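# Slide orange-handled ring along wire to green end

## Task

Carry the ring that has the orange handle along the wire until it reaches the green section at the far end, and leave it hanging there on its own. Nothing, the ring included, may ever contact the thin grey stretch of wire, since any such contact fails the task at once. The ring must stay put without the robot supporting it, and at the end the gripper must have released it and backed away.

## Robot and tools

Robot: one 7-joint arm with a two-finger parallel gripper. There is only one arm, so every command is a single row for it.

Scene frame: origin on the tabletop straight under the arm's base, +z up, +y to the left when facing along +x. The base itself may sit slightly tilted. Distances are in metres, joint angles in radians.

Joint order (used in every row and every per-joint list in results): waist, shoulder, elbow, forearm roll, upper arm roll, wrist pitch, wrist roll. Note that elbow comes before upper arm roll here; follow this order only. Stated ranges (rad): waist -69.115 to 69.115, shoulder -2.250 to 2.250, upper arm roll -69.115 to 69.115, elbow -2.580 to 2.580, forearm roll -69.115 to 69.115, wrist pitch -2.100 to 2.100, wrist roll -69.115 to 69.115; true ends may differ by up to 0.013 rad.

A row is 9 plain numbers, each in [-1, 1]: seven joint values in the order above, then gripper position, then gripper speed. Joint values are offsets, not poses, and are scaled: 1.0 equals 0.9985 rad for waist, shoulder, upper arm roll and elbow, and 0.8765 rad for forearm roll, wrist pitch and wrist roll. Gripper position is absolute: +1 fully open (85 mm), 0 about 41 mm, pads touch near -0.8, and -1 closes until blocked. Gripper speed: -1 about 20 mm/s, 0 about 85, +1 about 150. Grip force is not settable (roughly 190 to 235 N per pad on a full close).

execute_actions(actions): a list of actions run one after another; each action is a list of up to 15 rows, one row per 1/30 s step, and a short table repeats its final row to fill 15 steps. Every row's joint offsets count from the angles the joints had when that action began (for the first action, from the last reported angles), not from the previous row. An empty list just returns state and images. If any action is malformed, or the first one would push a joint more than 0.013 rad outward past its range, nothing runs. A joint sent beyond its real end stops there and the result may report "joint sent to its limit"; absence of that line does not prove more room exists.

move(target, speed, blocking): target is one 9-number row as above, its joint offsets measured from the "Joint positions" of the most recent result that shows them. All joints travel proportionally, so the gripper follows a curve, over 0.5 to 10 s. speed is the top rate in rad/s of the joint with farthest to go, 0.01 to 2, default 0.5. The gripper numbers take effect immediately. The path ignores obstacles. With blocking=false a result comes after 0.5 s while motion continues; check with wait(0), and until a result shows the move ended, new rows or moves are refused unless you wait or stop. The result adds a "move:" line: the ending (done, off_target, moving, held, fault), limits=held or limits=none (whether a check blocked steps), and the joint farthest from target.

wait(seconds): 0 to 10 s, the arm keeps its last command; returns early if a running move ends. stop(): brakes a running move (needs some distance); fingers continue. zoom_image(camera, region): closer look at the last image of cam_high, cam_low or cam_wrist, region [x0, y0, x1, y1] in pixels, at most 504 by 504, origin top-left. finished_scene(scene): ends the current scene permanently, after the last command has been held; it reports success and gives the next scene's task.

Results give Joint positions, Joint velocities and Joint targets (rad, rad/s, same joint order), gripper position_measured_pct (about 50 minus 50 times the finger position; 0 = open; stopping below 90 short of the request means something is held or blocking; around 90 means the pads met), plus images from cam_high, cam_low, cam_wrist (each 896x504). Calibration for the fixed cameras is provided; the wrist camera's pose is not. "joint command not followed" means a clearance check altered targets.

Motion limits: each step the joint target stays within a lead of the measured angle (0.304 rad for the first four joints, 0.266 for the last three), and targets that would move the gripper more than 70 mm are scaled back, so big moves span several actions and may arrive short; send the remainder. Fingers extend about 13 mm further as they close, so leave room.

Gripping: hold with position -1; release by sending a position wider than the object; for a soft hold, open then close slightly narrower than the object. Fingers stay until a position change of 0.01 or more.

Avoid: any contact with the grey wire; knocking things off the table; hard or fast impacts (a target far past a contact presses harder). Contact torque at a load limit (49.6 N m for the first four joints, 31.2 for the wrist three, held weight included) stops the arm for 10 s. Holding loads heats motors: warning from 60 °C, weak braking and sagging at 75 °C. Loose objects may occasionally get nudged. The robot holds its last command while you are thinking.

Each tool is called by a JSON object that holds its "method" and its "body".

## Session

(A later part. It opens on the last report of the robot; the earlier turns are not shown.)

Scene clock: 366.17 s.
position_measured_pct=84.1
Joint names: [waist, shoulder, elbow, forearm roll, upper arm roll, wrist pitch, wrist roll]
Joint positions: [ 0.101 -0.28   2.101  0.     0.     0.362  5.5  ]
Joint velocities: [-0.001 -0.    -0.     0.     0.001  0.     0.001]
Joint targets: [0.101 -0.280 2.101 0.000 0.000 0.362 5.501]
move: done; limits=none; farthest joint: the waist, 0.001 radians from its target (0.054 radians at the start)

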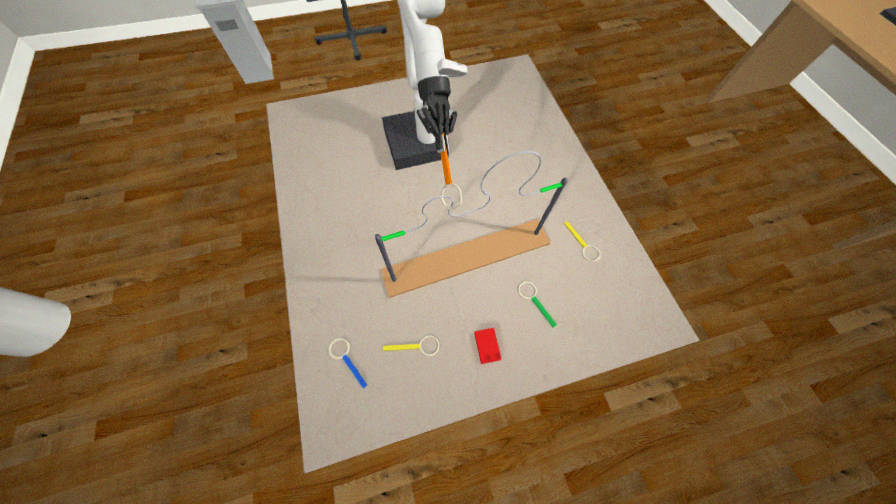

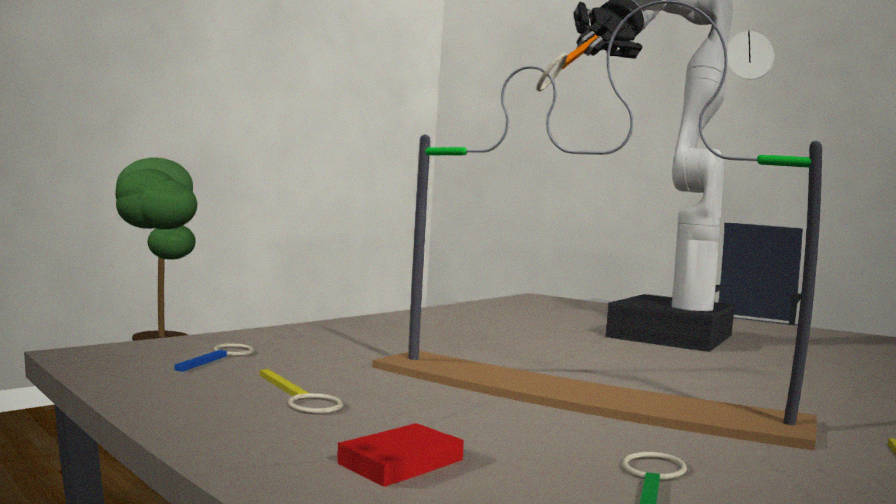

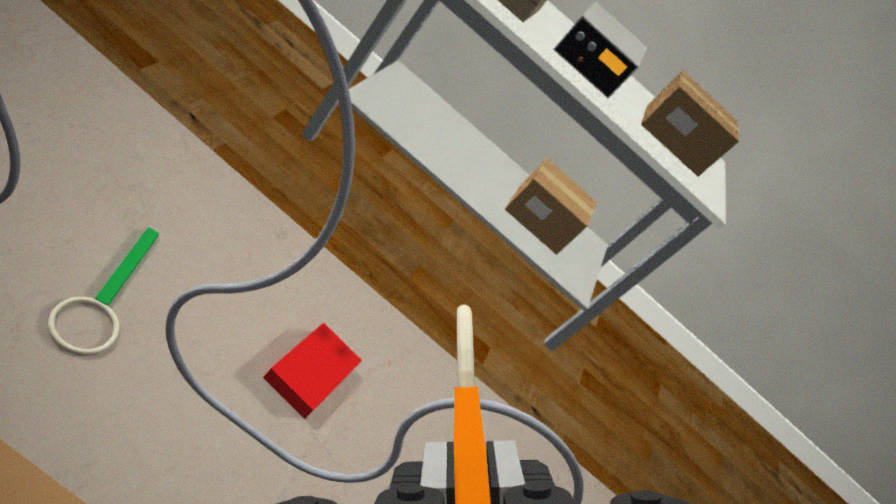

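{"method": "move", "body": {"target": [-0.012,0.023,0.082,0,0,-0.116,0.91,-1,-1], "speed": 0.8}}

{"method": "zoom_image", "body": {"camera": "cam_high", "region": [400, 160, 500, 240]}}

{"method": "zoom_image", "body": {"camera": "cam_low", "region": [480, 40, 650, 180]}}

Scene clock: 377.43 s.
position_measured_pct=84.1
Joint names: [waist, shoulder, elbow, forearm roll, upper arm roll, wrist pitch, wrist roll]
Joint positions: [ 0.089 -0.257  2.183  0.     0.     0.26   6.298]
Joint velocities: [-0.    -0.     0.002  0.     0.     0.     0.001]
Joint targets: [0.089 -0.257 2.183 0.000 0.000 0.260 6.298]
move: done; limits=none; farthest joint: the waist, 0.000 radians from its target (0.012 radians at the start)

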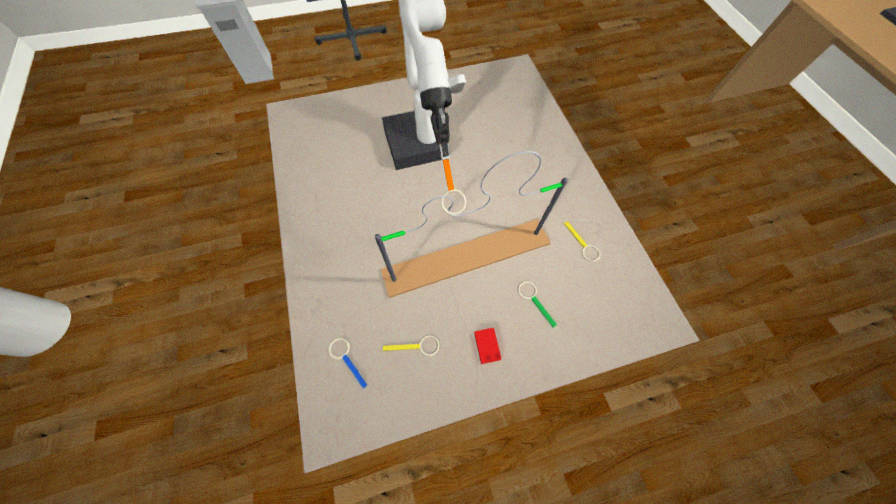

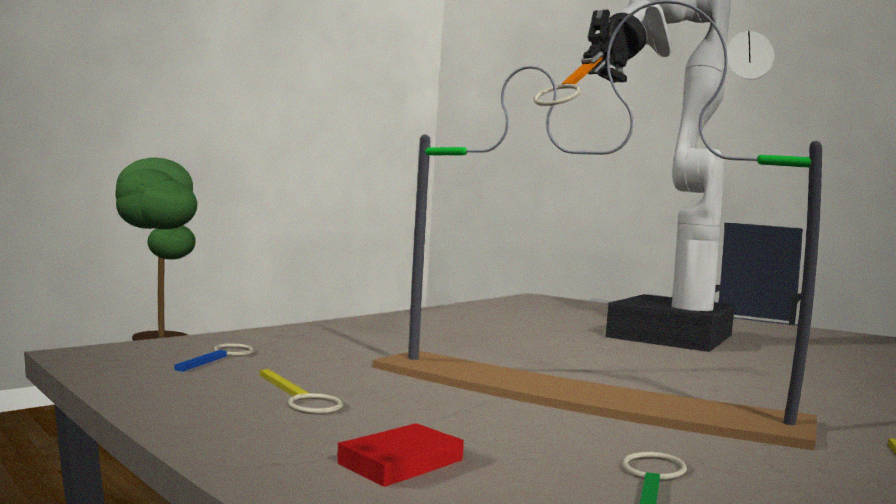

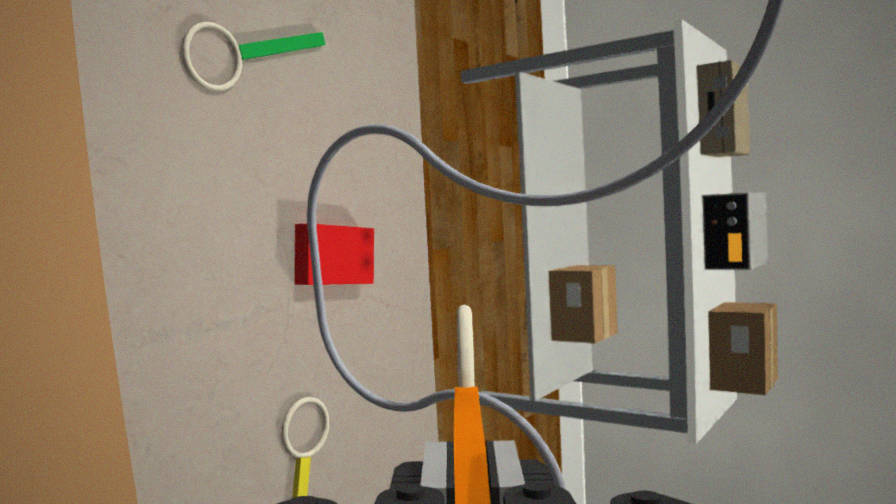

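Region (400, 160, 500, 240) of cam_high's 896x504 image, scaled by 5.040, with more detail than that image has; it fills the top 403 rows of this view, and the rest is white.

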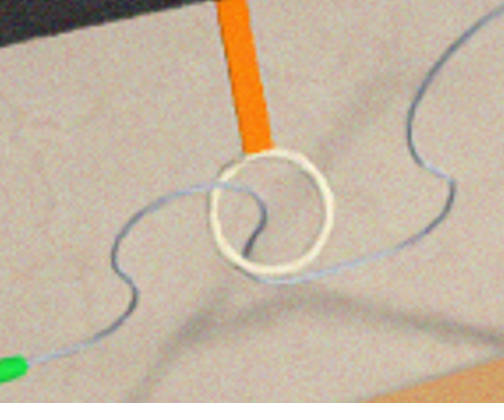

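Region (480, 40, 650, 180) of cam_low's 896x504 image, scaled by 2.965, with more detail than that image has; it fills the top 415 rows of this view, and the rest is white.

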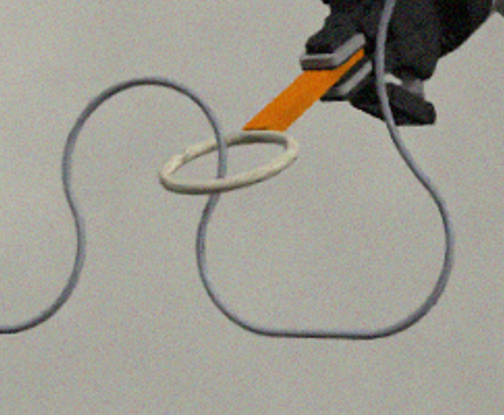

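{"method": "move", "body": {"target": [0.0225,0.054,0.1038,0,0,-0.185,0,-1,-1], "speed": 0.22}}

{"method": "move", "body": {"target": [-0.0235,0.046,0.08,0,0,-0.144,-0.91,-1,-1], "speed": 0.9}}

{"method": "zoom_image", "body": {"camera": "cam_high", "region": [400, 160, 500, 240]}}

{"method": "zoom_image", "body": {"camera": "cam_low", "region": [480, 40, 650, 180]}}

Scene clock: 389.43 s.
position_measured_pct=84.1
Joint names: [waist, shoulder, elbow, forearm roll, upper arm roll, wrist pitch, wrist roll]
Joint positions: [ 0.111 -0.204  2.286  0.     0.     0.098  6.298]
Joint velocities: [ 0.001  0.003  0.001  0.    -0.    -0.001  0.   ]
Joint targets: [0.111 -0.203 2.286 0.000 0.000 0.098 6.298]
move: done; limits=none; farthest joint: the elbow, 0.001 radians from its target (0.104 radians at the start)

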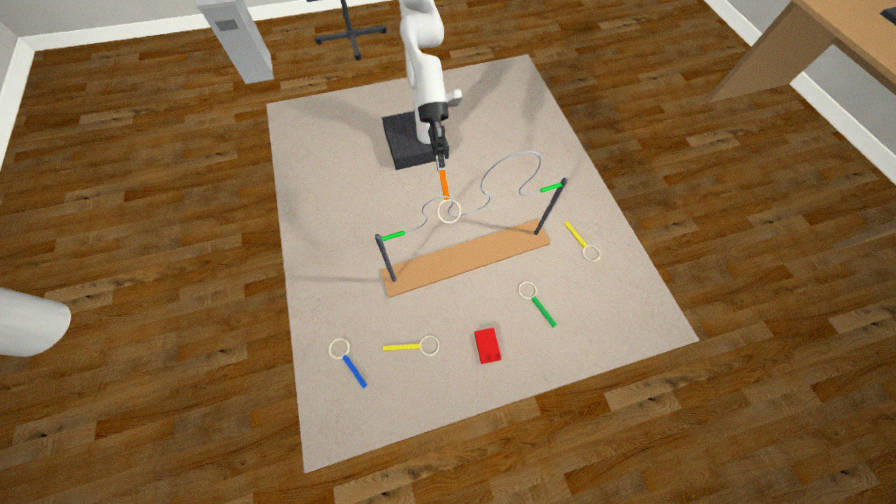

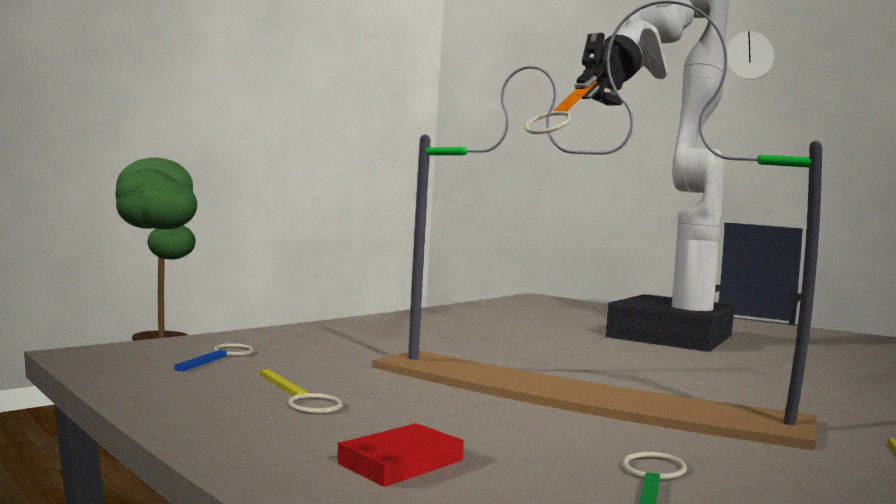

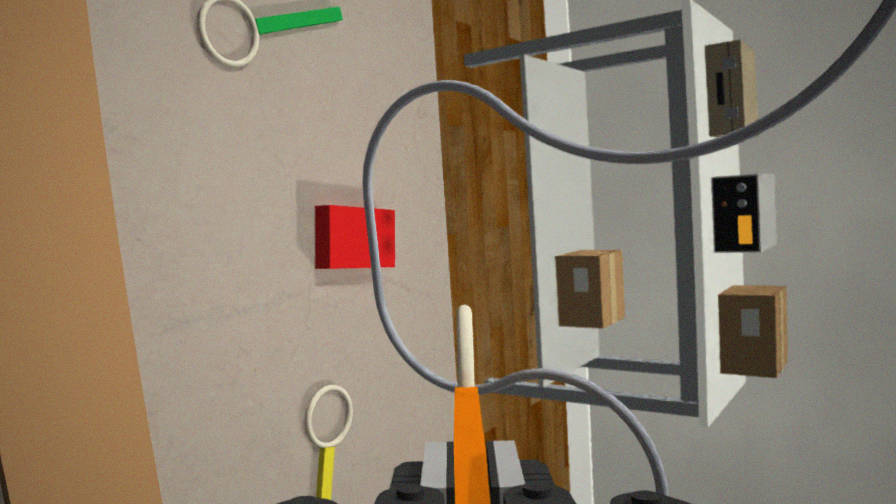

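Scene clock: 390.93 s.
position_measured_pct=84.1
Joint names: [waist, shoulder, elbow, forearm roll, upper arm roll, wrist pitch, wrist roll]
Joint positions: [ 0.088 -0.158  2.366  0.     0.    -0.028  5.5  ]
Joint velocities: [-0.     0.001  0.001 -0.001  0.001  0.001 -0.   ]
Joint targets: [0.088 -0.158 2.366 0.000 0.000 -0.028 5.500]
move: done; limits=none; farthest joint: the waist, 0.000 radians from its target (0.024 radians at the start)

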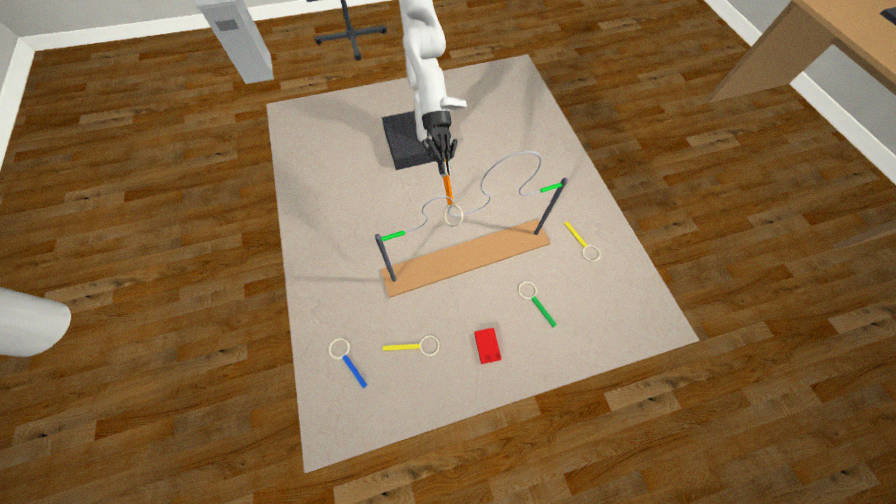

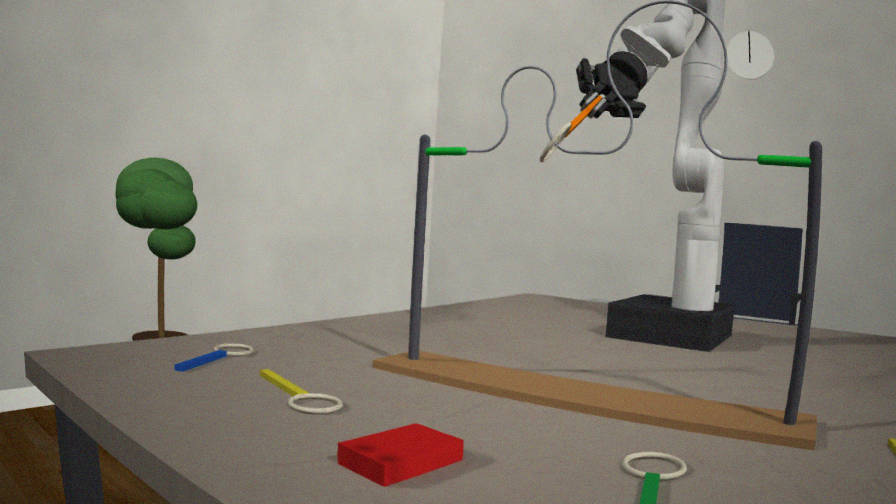

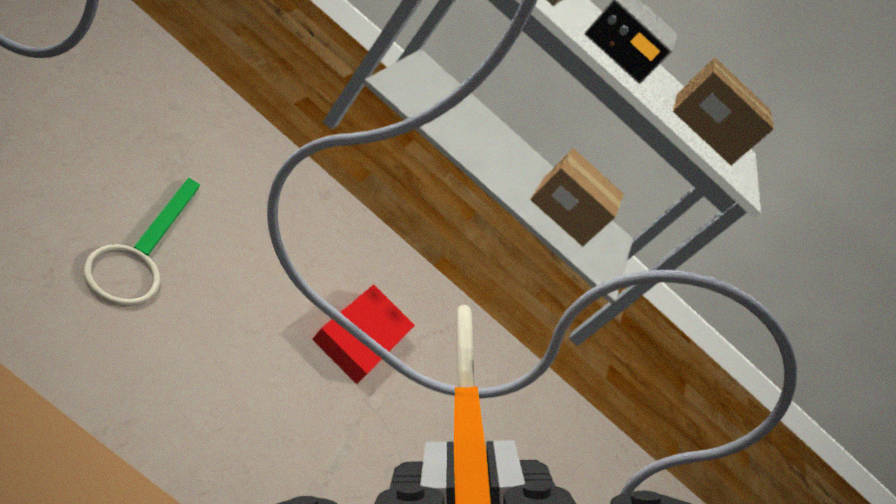

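Region (400, 160, 500, 240) of cam_high's 896x504 image, scaled by 5.040, with more detail than that image has; it fills the top 403 rows of this view, and the rest is white.

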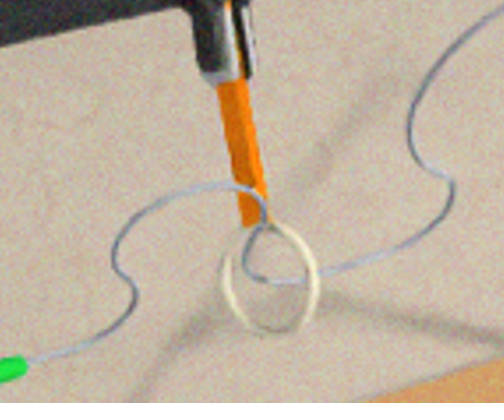

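Region (480, 40, 650, 180) of cam_low's 896x504 image, scaled by 2.965, with more detail than that image has; it fills the top 415 rows of this view, and the rest is white.

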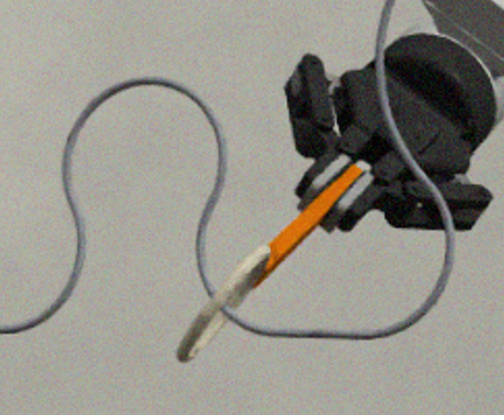

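{"method": "move", "body": {"target": [-0.057,0.014,0.0397,0,0,-0.055,-0.65,-1,-1], "speed": 0.8}}

{"method": "move", "body": {"target": [-0.0717,-0.008,0.0106,0,0,-0.007,-0.37,-1,-1], "speed": 0.5}}

{"method": "zoom_image", "body": {"camera": "cam_high", "region": [450, 135, 570, 235]}}

{"method": "zoom_image", "body": {"camera": "cam_low", "region": [560, 0, 780, 190]}}

Scene clock: 402.60 s.
position_measured_pct=84.1
Joint names: [waist, shoulder, elbow, forearm roll, upper arm roll, wrist pitch, wrist roll]
Joint positions: [ 0.031 -0.144  2.406  0.     0.    -0.076  4.931]
Joint velocities: [-0.001 -0.     0.001  0.    -0.001  0.    -0.003]
Joint targets: [0.031 -0.144 2.406 0.000 0.000 -0.076 4.931]
move: done; limits=none; farthest joint: the wrist roll, 0.001 radians from its target (0.570 radians at the start)

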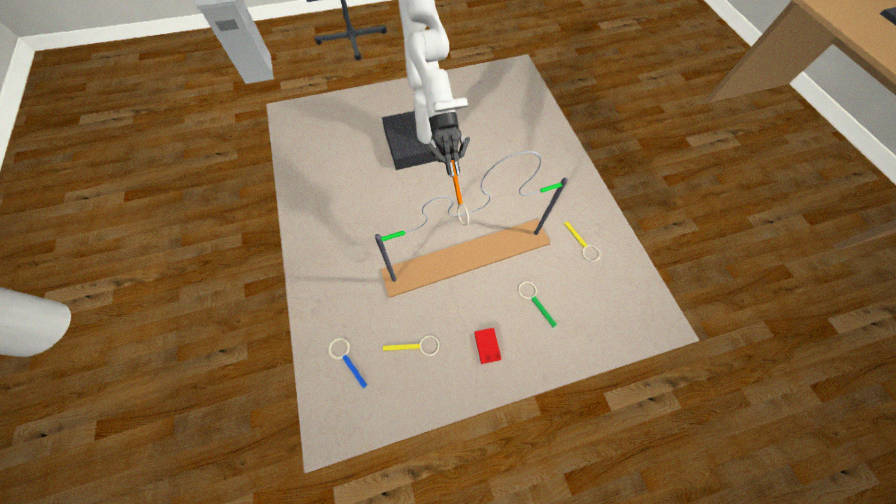

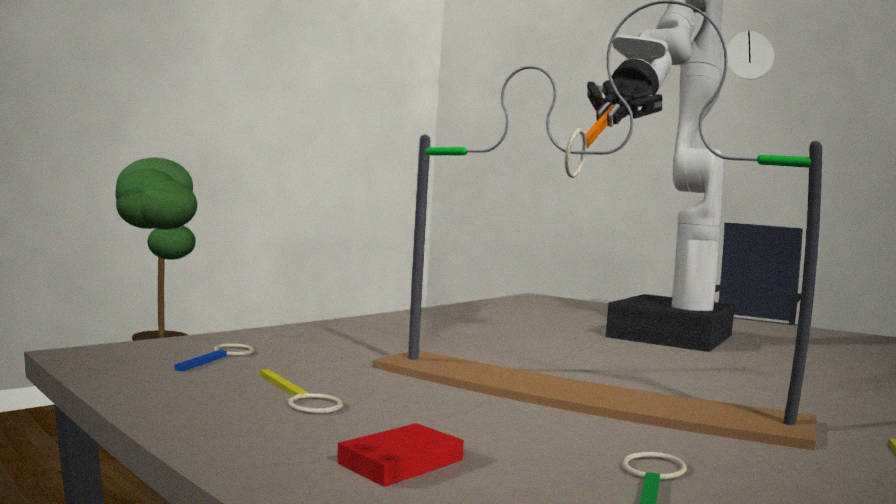

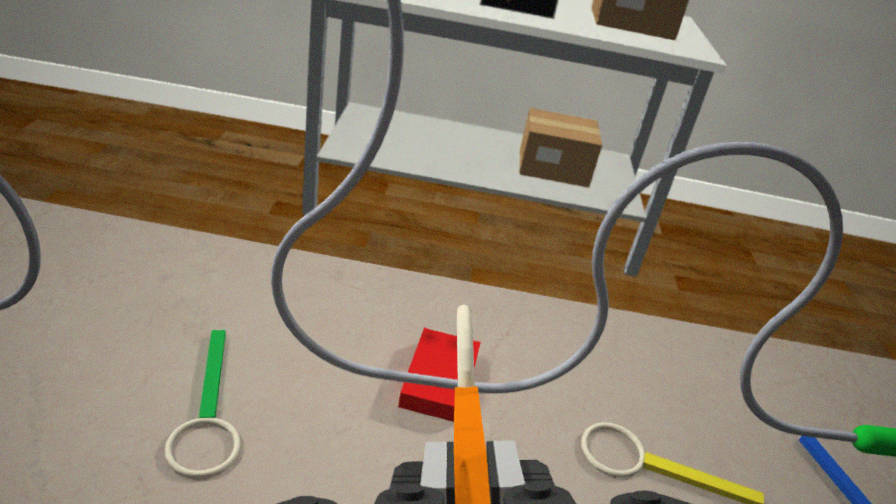

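Scene clock: 403.77 s.
position_measured_pct=84.1
Joint names: [waist, shoulder, elbow, forearm roll, upper arm roll, wrist pitch, wrist roll]
Joint positions: [-0.04  -0.152  2.416  0.     0.    -0.083  4.607]
Joint velocities: [-0.002  0.001  0.001 -0.     0.001  0.001 -0.002]
Joint targets: [-0.041 -0.152 2.416 0.000 0.000 -0.083 4.607]
move: done; limits=none; farthest joint: the waist, 0.000 radians from its target (0.072 radians at the start)

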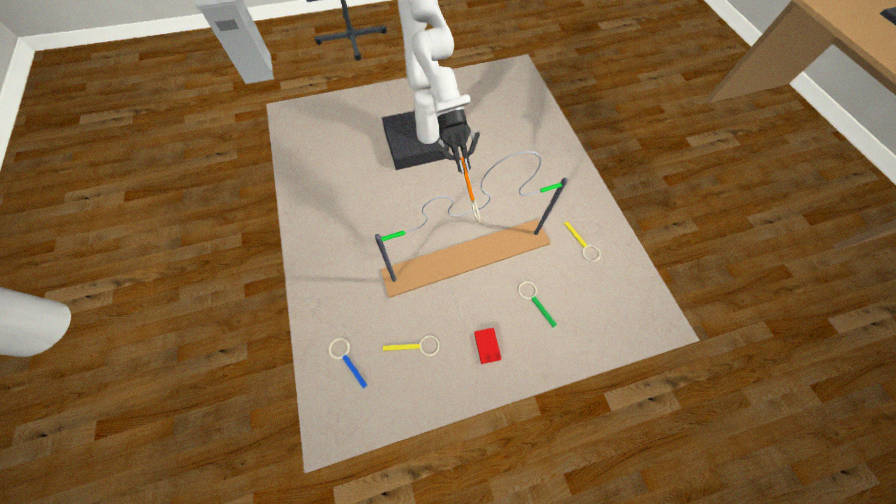

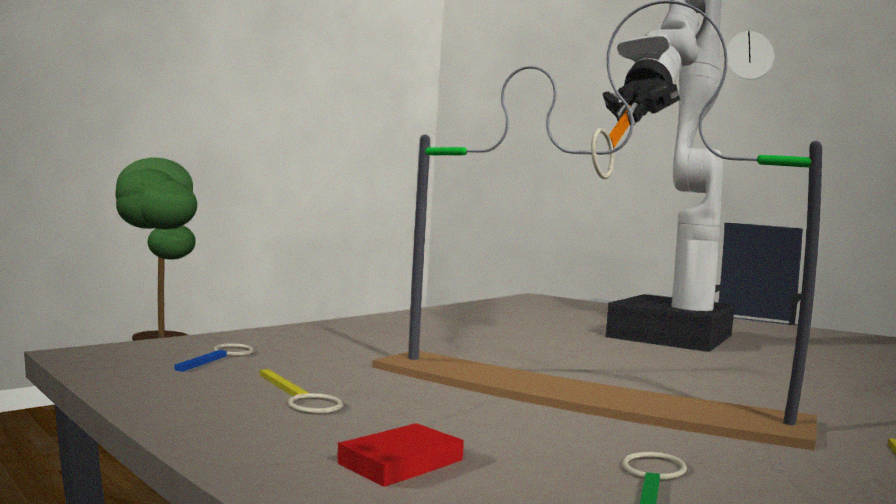

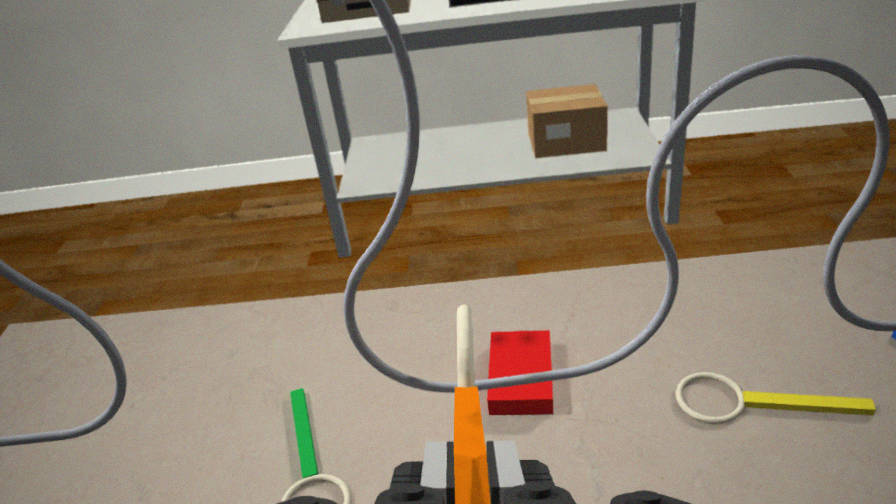

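Region (450, 135, 570, 235) of cam_high's 896x504 image, scaled by 4.200, with more detail than that image has.

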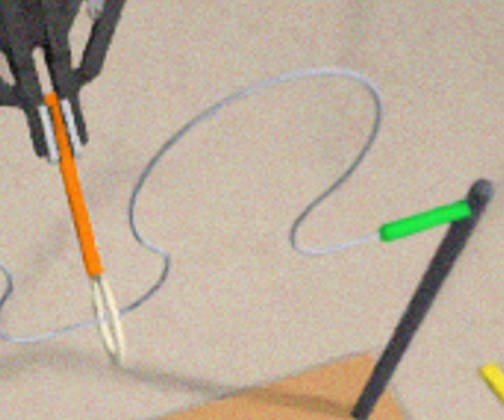

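Region (560, 0, 780, 190) of cam_low's 896x504 image, scaled by 2.291, with more detail than that image has; it fills the top 435 rows of this view, and the rest is white.

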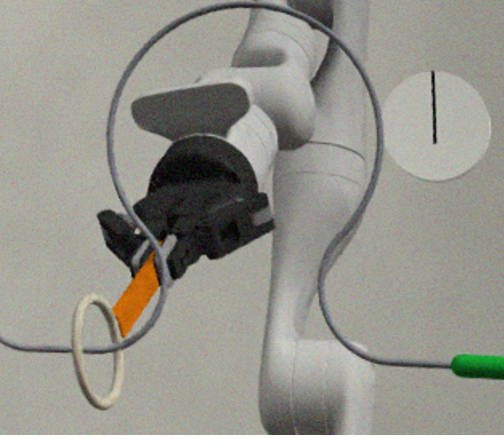

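{"method": "move", "body": {"target": [-0.058,-0.027,-0.033,0,0,0.0693,-0.81,-1,-1], "speed": 0.9}}

{"method": "move", "body": {"target": [-0.0237,-0.0516,-0.0802,0,0,0.150,-0.91,-1,-1], "speed": 0.9}}

{"method": "zoom_image", "body": {"camera": "cam_high", "region": [450, 135, 570, 235]}}

{"method": "zoom_image", "body": {"camera": "cam_low", "region": [560, 0, 780, 190]}}

Scene clock: 422.20 s.
position_measured_pct=84.1
Joint names: [waist, shoulder, elbow, forearm roll, upper arm roll, wrist pitch, wrist roll]
Joint positions: [-0.098 -0.179  2.383  0.     0.    -0.022  3.897]
Joint velocities: [-0.001  0.003  0.001 -0.001  0.001 -0.    -0.001]
Joint targets: [-0.098 -0.179 2.383 0.000 0.000 -0.022 3.897]
move: done; limits=none; farthest joint: the waist, 0.000 radians from its target (0.057 radians at the start)

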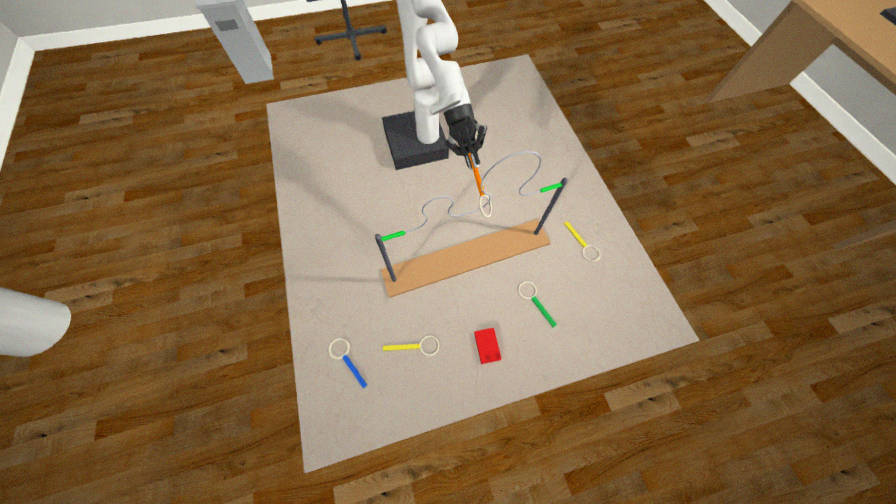

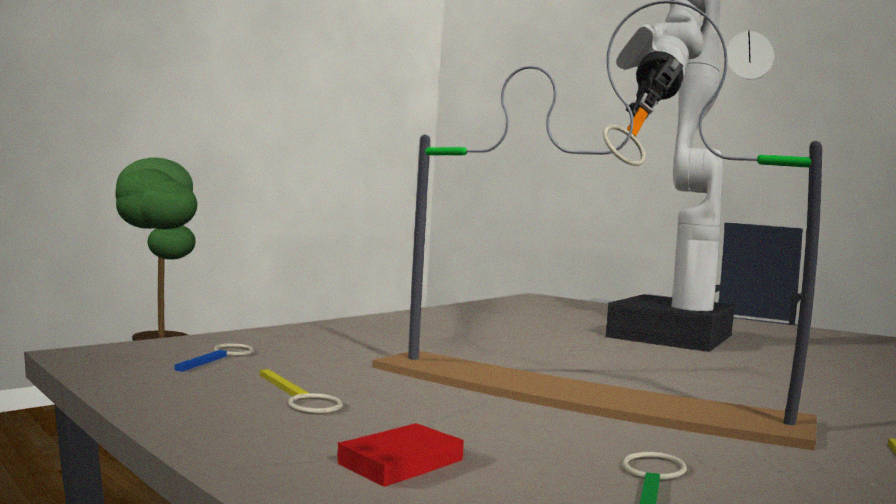

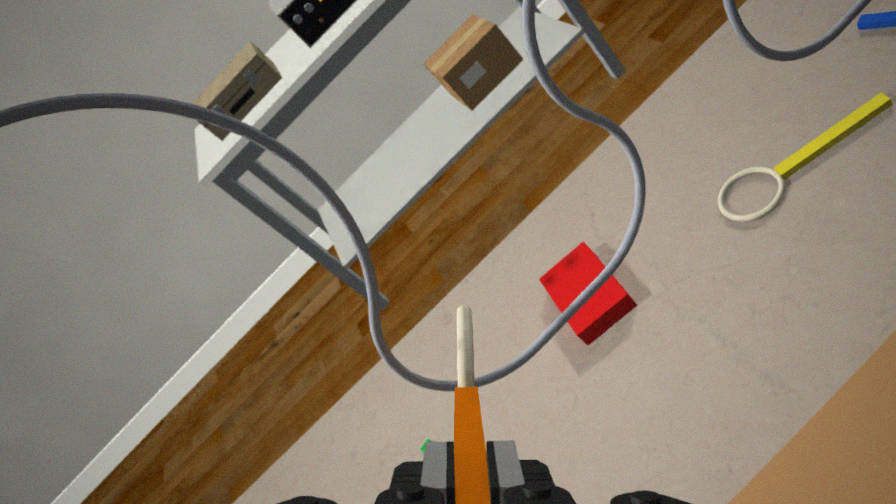

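Scene clock: 423.70 s.
position_measured_pct=84.1
Joint names: [waist, shoulder, elbow, forearm roll, upper arm roll, wrist pitch, wrist roll]
Joint positions: [-0.122 -0.23   2.303  0.     0.     0.11   3.099]
Joint velocities: [-0.    -0.001  0.     0.001  0.    -0.    -0.002]
Joint targets: [-0.122 -0.230 2.303 0.000 0.000 0.110 3.099]
move: done; limits=none; farthest joint: the waist, 0.000 radians from its target (0.024 radians at the start)

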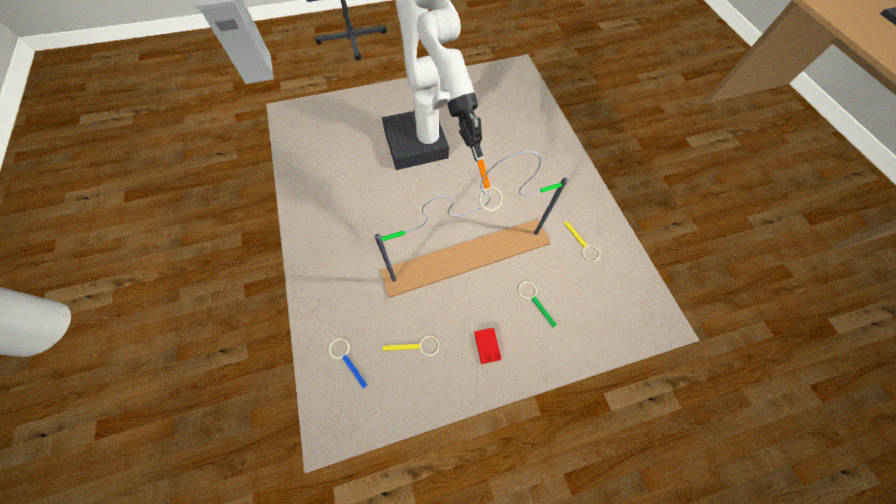

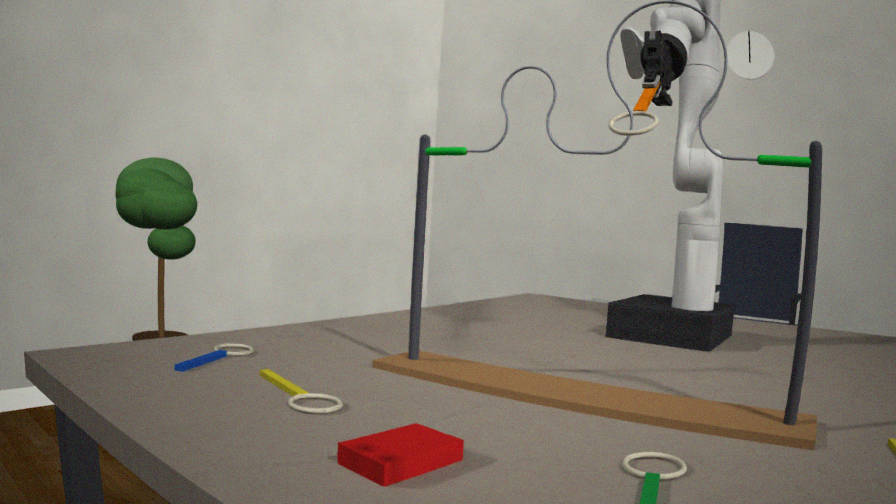

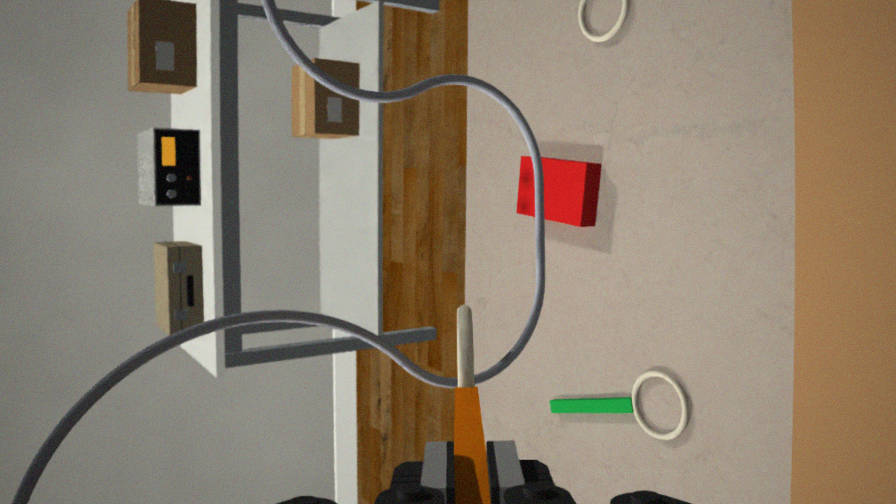

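Region (450, 135, 570, 235) of cam_high's 896x504 image, scaled by 4.200, with more detail than that image has.

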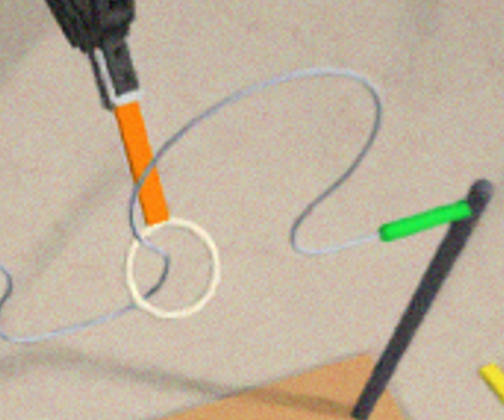

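Region (560, 0, 780, 190) of cam_low's 896x504 image, scaled by 2.291, with more detail than that image has; it fills the top 435 rows of this view, and the rest is white.

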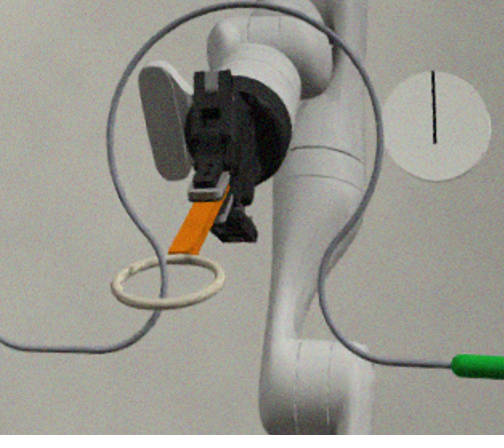

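{"method": "move", "body": {"target": [0.028,-0.0387,-0.0817,0,0,0.1358,-0.626,-1,-1], "speed": 0.8}}

{"method": "move", "body": {"target": [0.039,-0.0351,-0.1142,0,0,0.170,0.456,-1,-1], "speed": 0.5}}

{"method": "zoom_image", "body": {"camera": "cam_high", "region": [450, 135, 570, 235]}}

{"method": "zoom_image", "body": {"camera": "cam_low", "region": [560, 0, 780, 190]}}

Scene clock: 432.60 s.
position_measured_pct=84.1
Joint names: [waist, shoulder, elbow, forearm roll, upper arm roll, wrist pitch, wrist roll]
Joint positions: [-0.094 -0.269  2.222  0.     0.     0.229  2.551]
Joint velocities: [ 0.    -0.     0.    -0.     0.     0.001 -0.002]
Joint targets: [-0.094 -0.269 2.222 0.000 0.000 0.229 2.550]
move: done; limits=none; farthest joint: the waist, 0.000 radians from its target (0.028 radians at the start)

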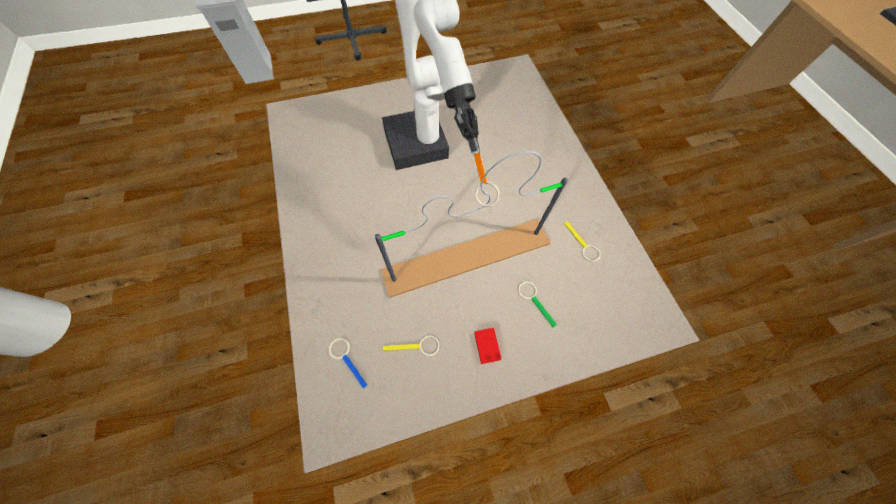

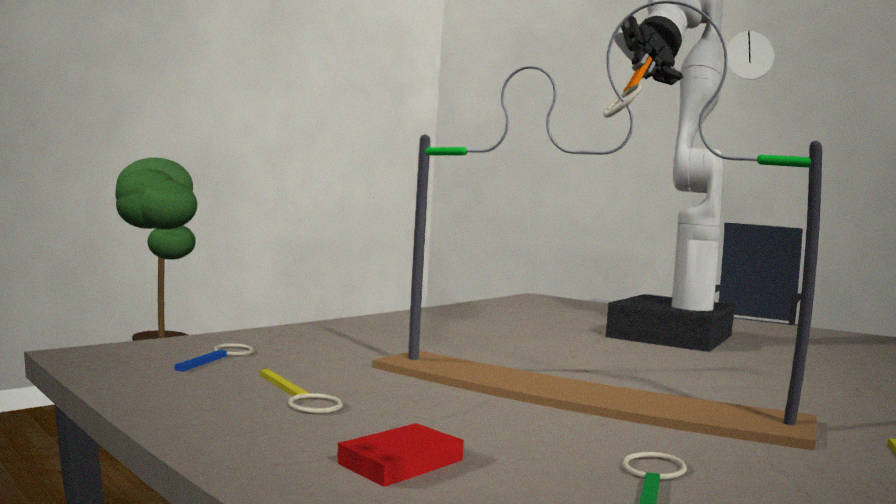

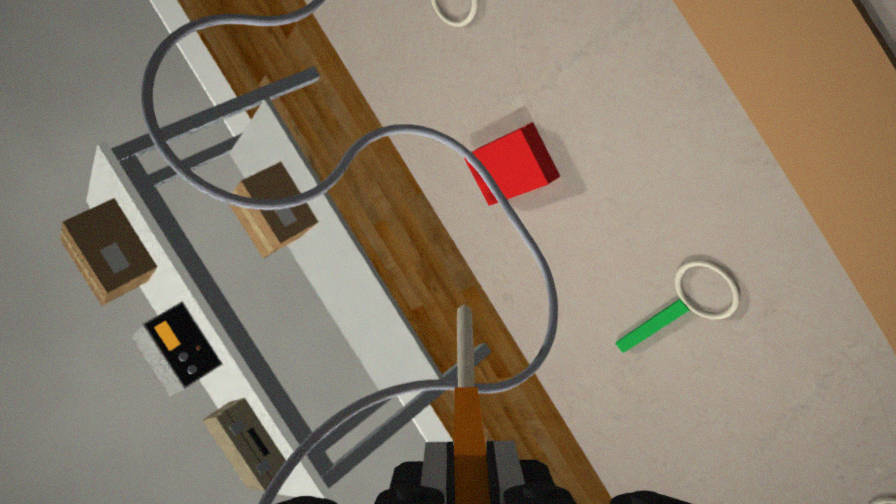

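Scene clock: 433.90 s.
position_measured_pct=84.1
Joint names: [waist, shoulder, elbow, forearm roll, upper arm roll, wrist pitch, wrist roll]
Joint positions: [-0.055 -0.304  2.108  0.     0.     0.378  2.95 ]
Joint velocities: [ 0.001 -0.    -0.001  0.     0.     0.     0.001]
Joint targets: [-0.055 -0.304 2.108 0.000 0.000 0.378 2.950]
move: done; limits=none; farthest joint: the wrist roll, 0.001 radians from its target (0.400 radians at the start)

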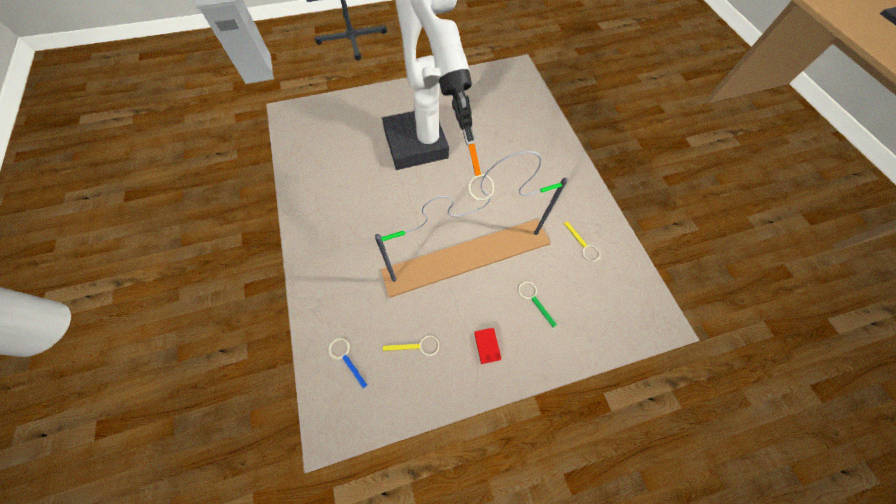

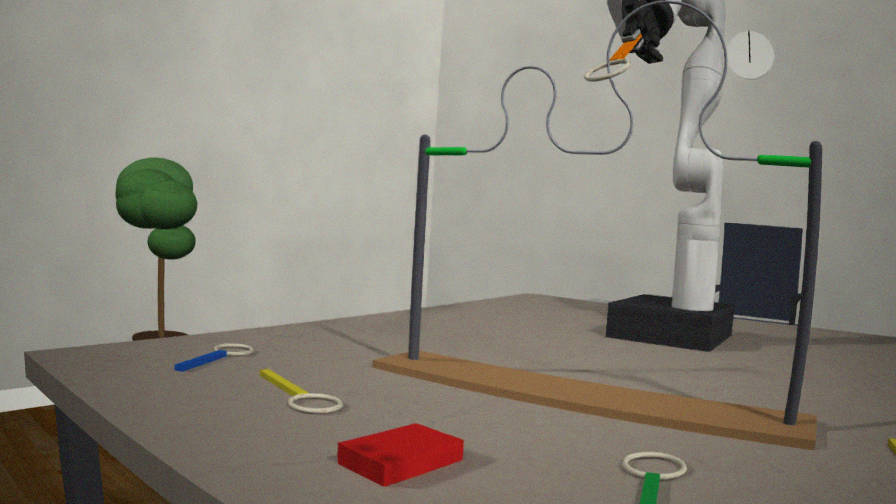

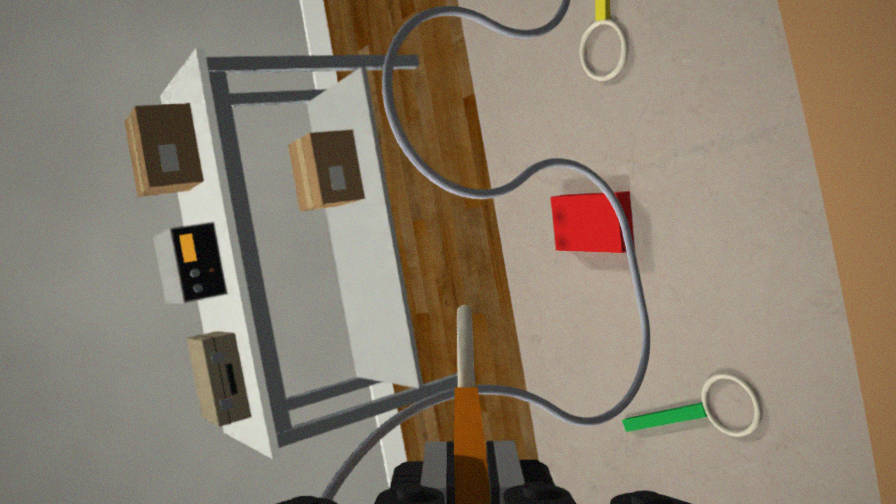

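Region (450, 135, 570, 235) of cam_high's 896x504 image, scaled by 4.200, with more detail than that image has.

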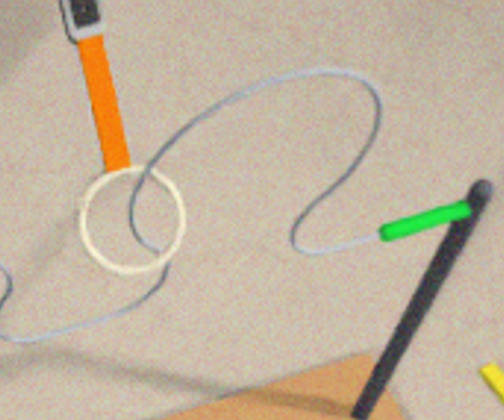

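Region (560, 0, 780, 190) of cam_low's 896x504 image, scaled by 2.291, with more detail than that image has; it fills the top 435 rows of this view, and the rest is white.

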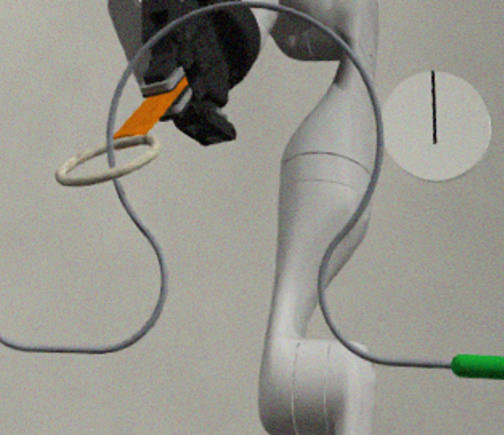

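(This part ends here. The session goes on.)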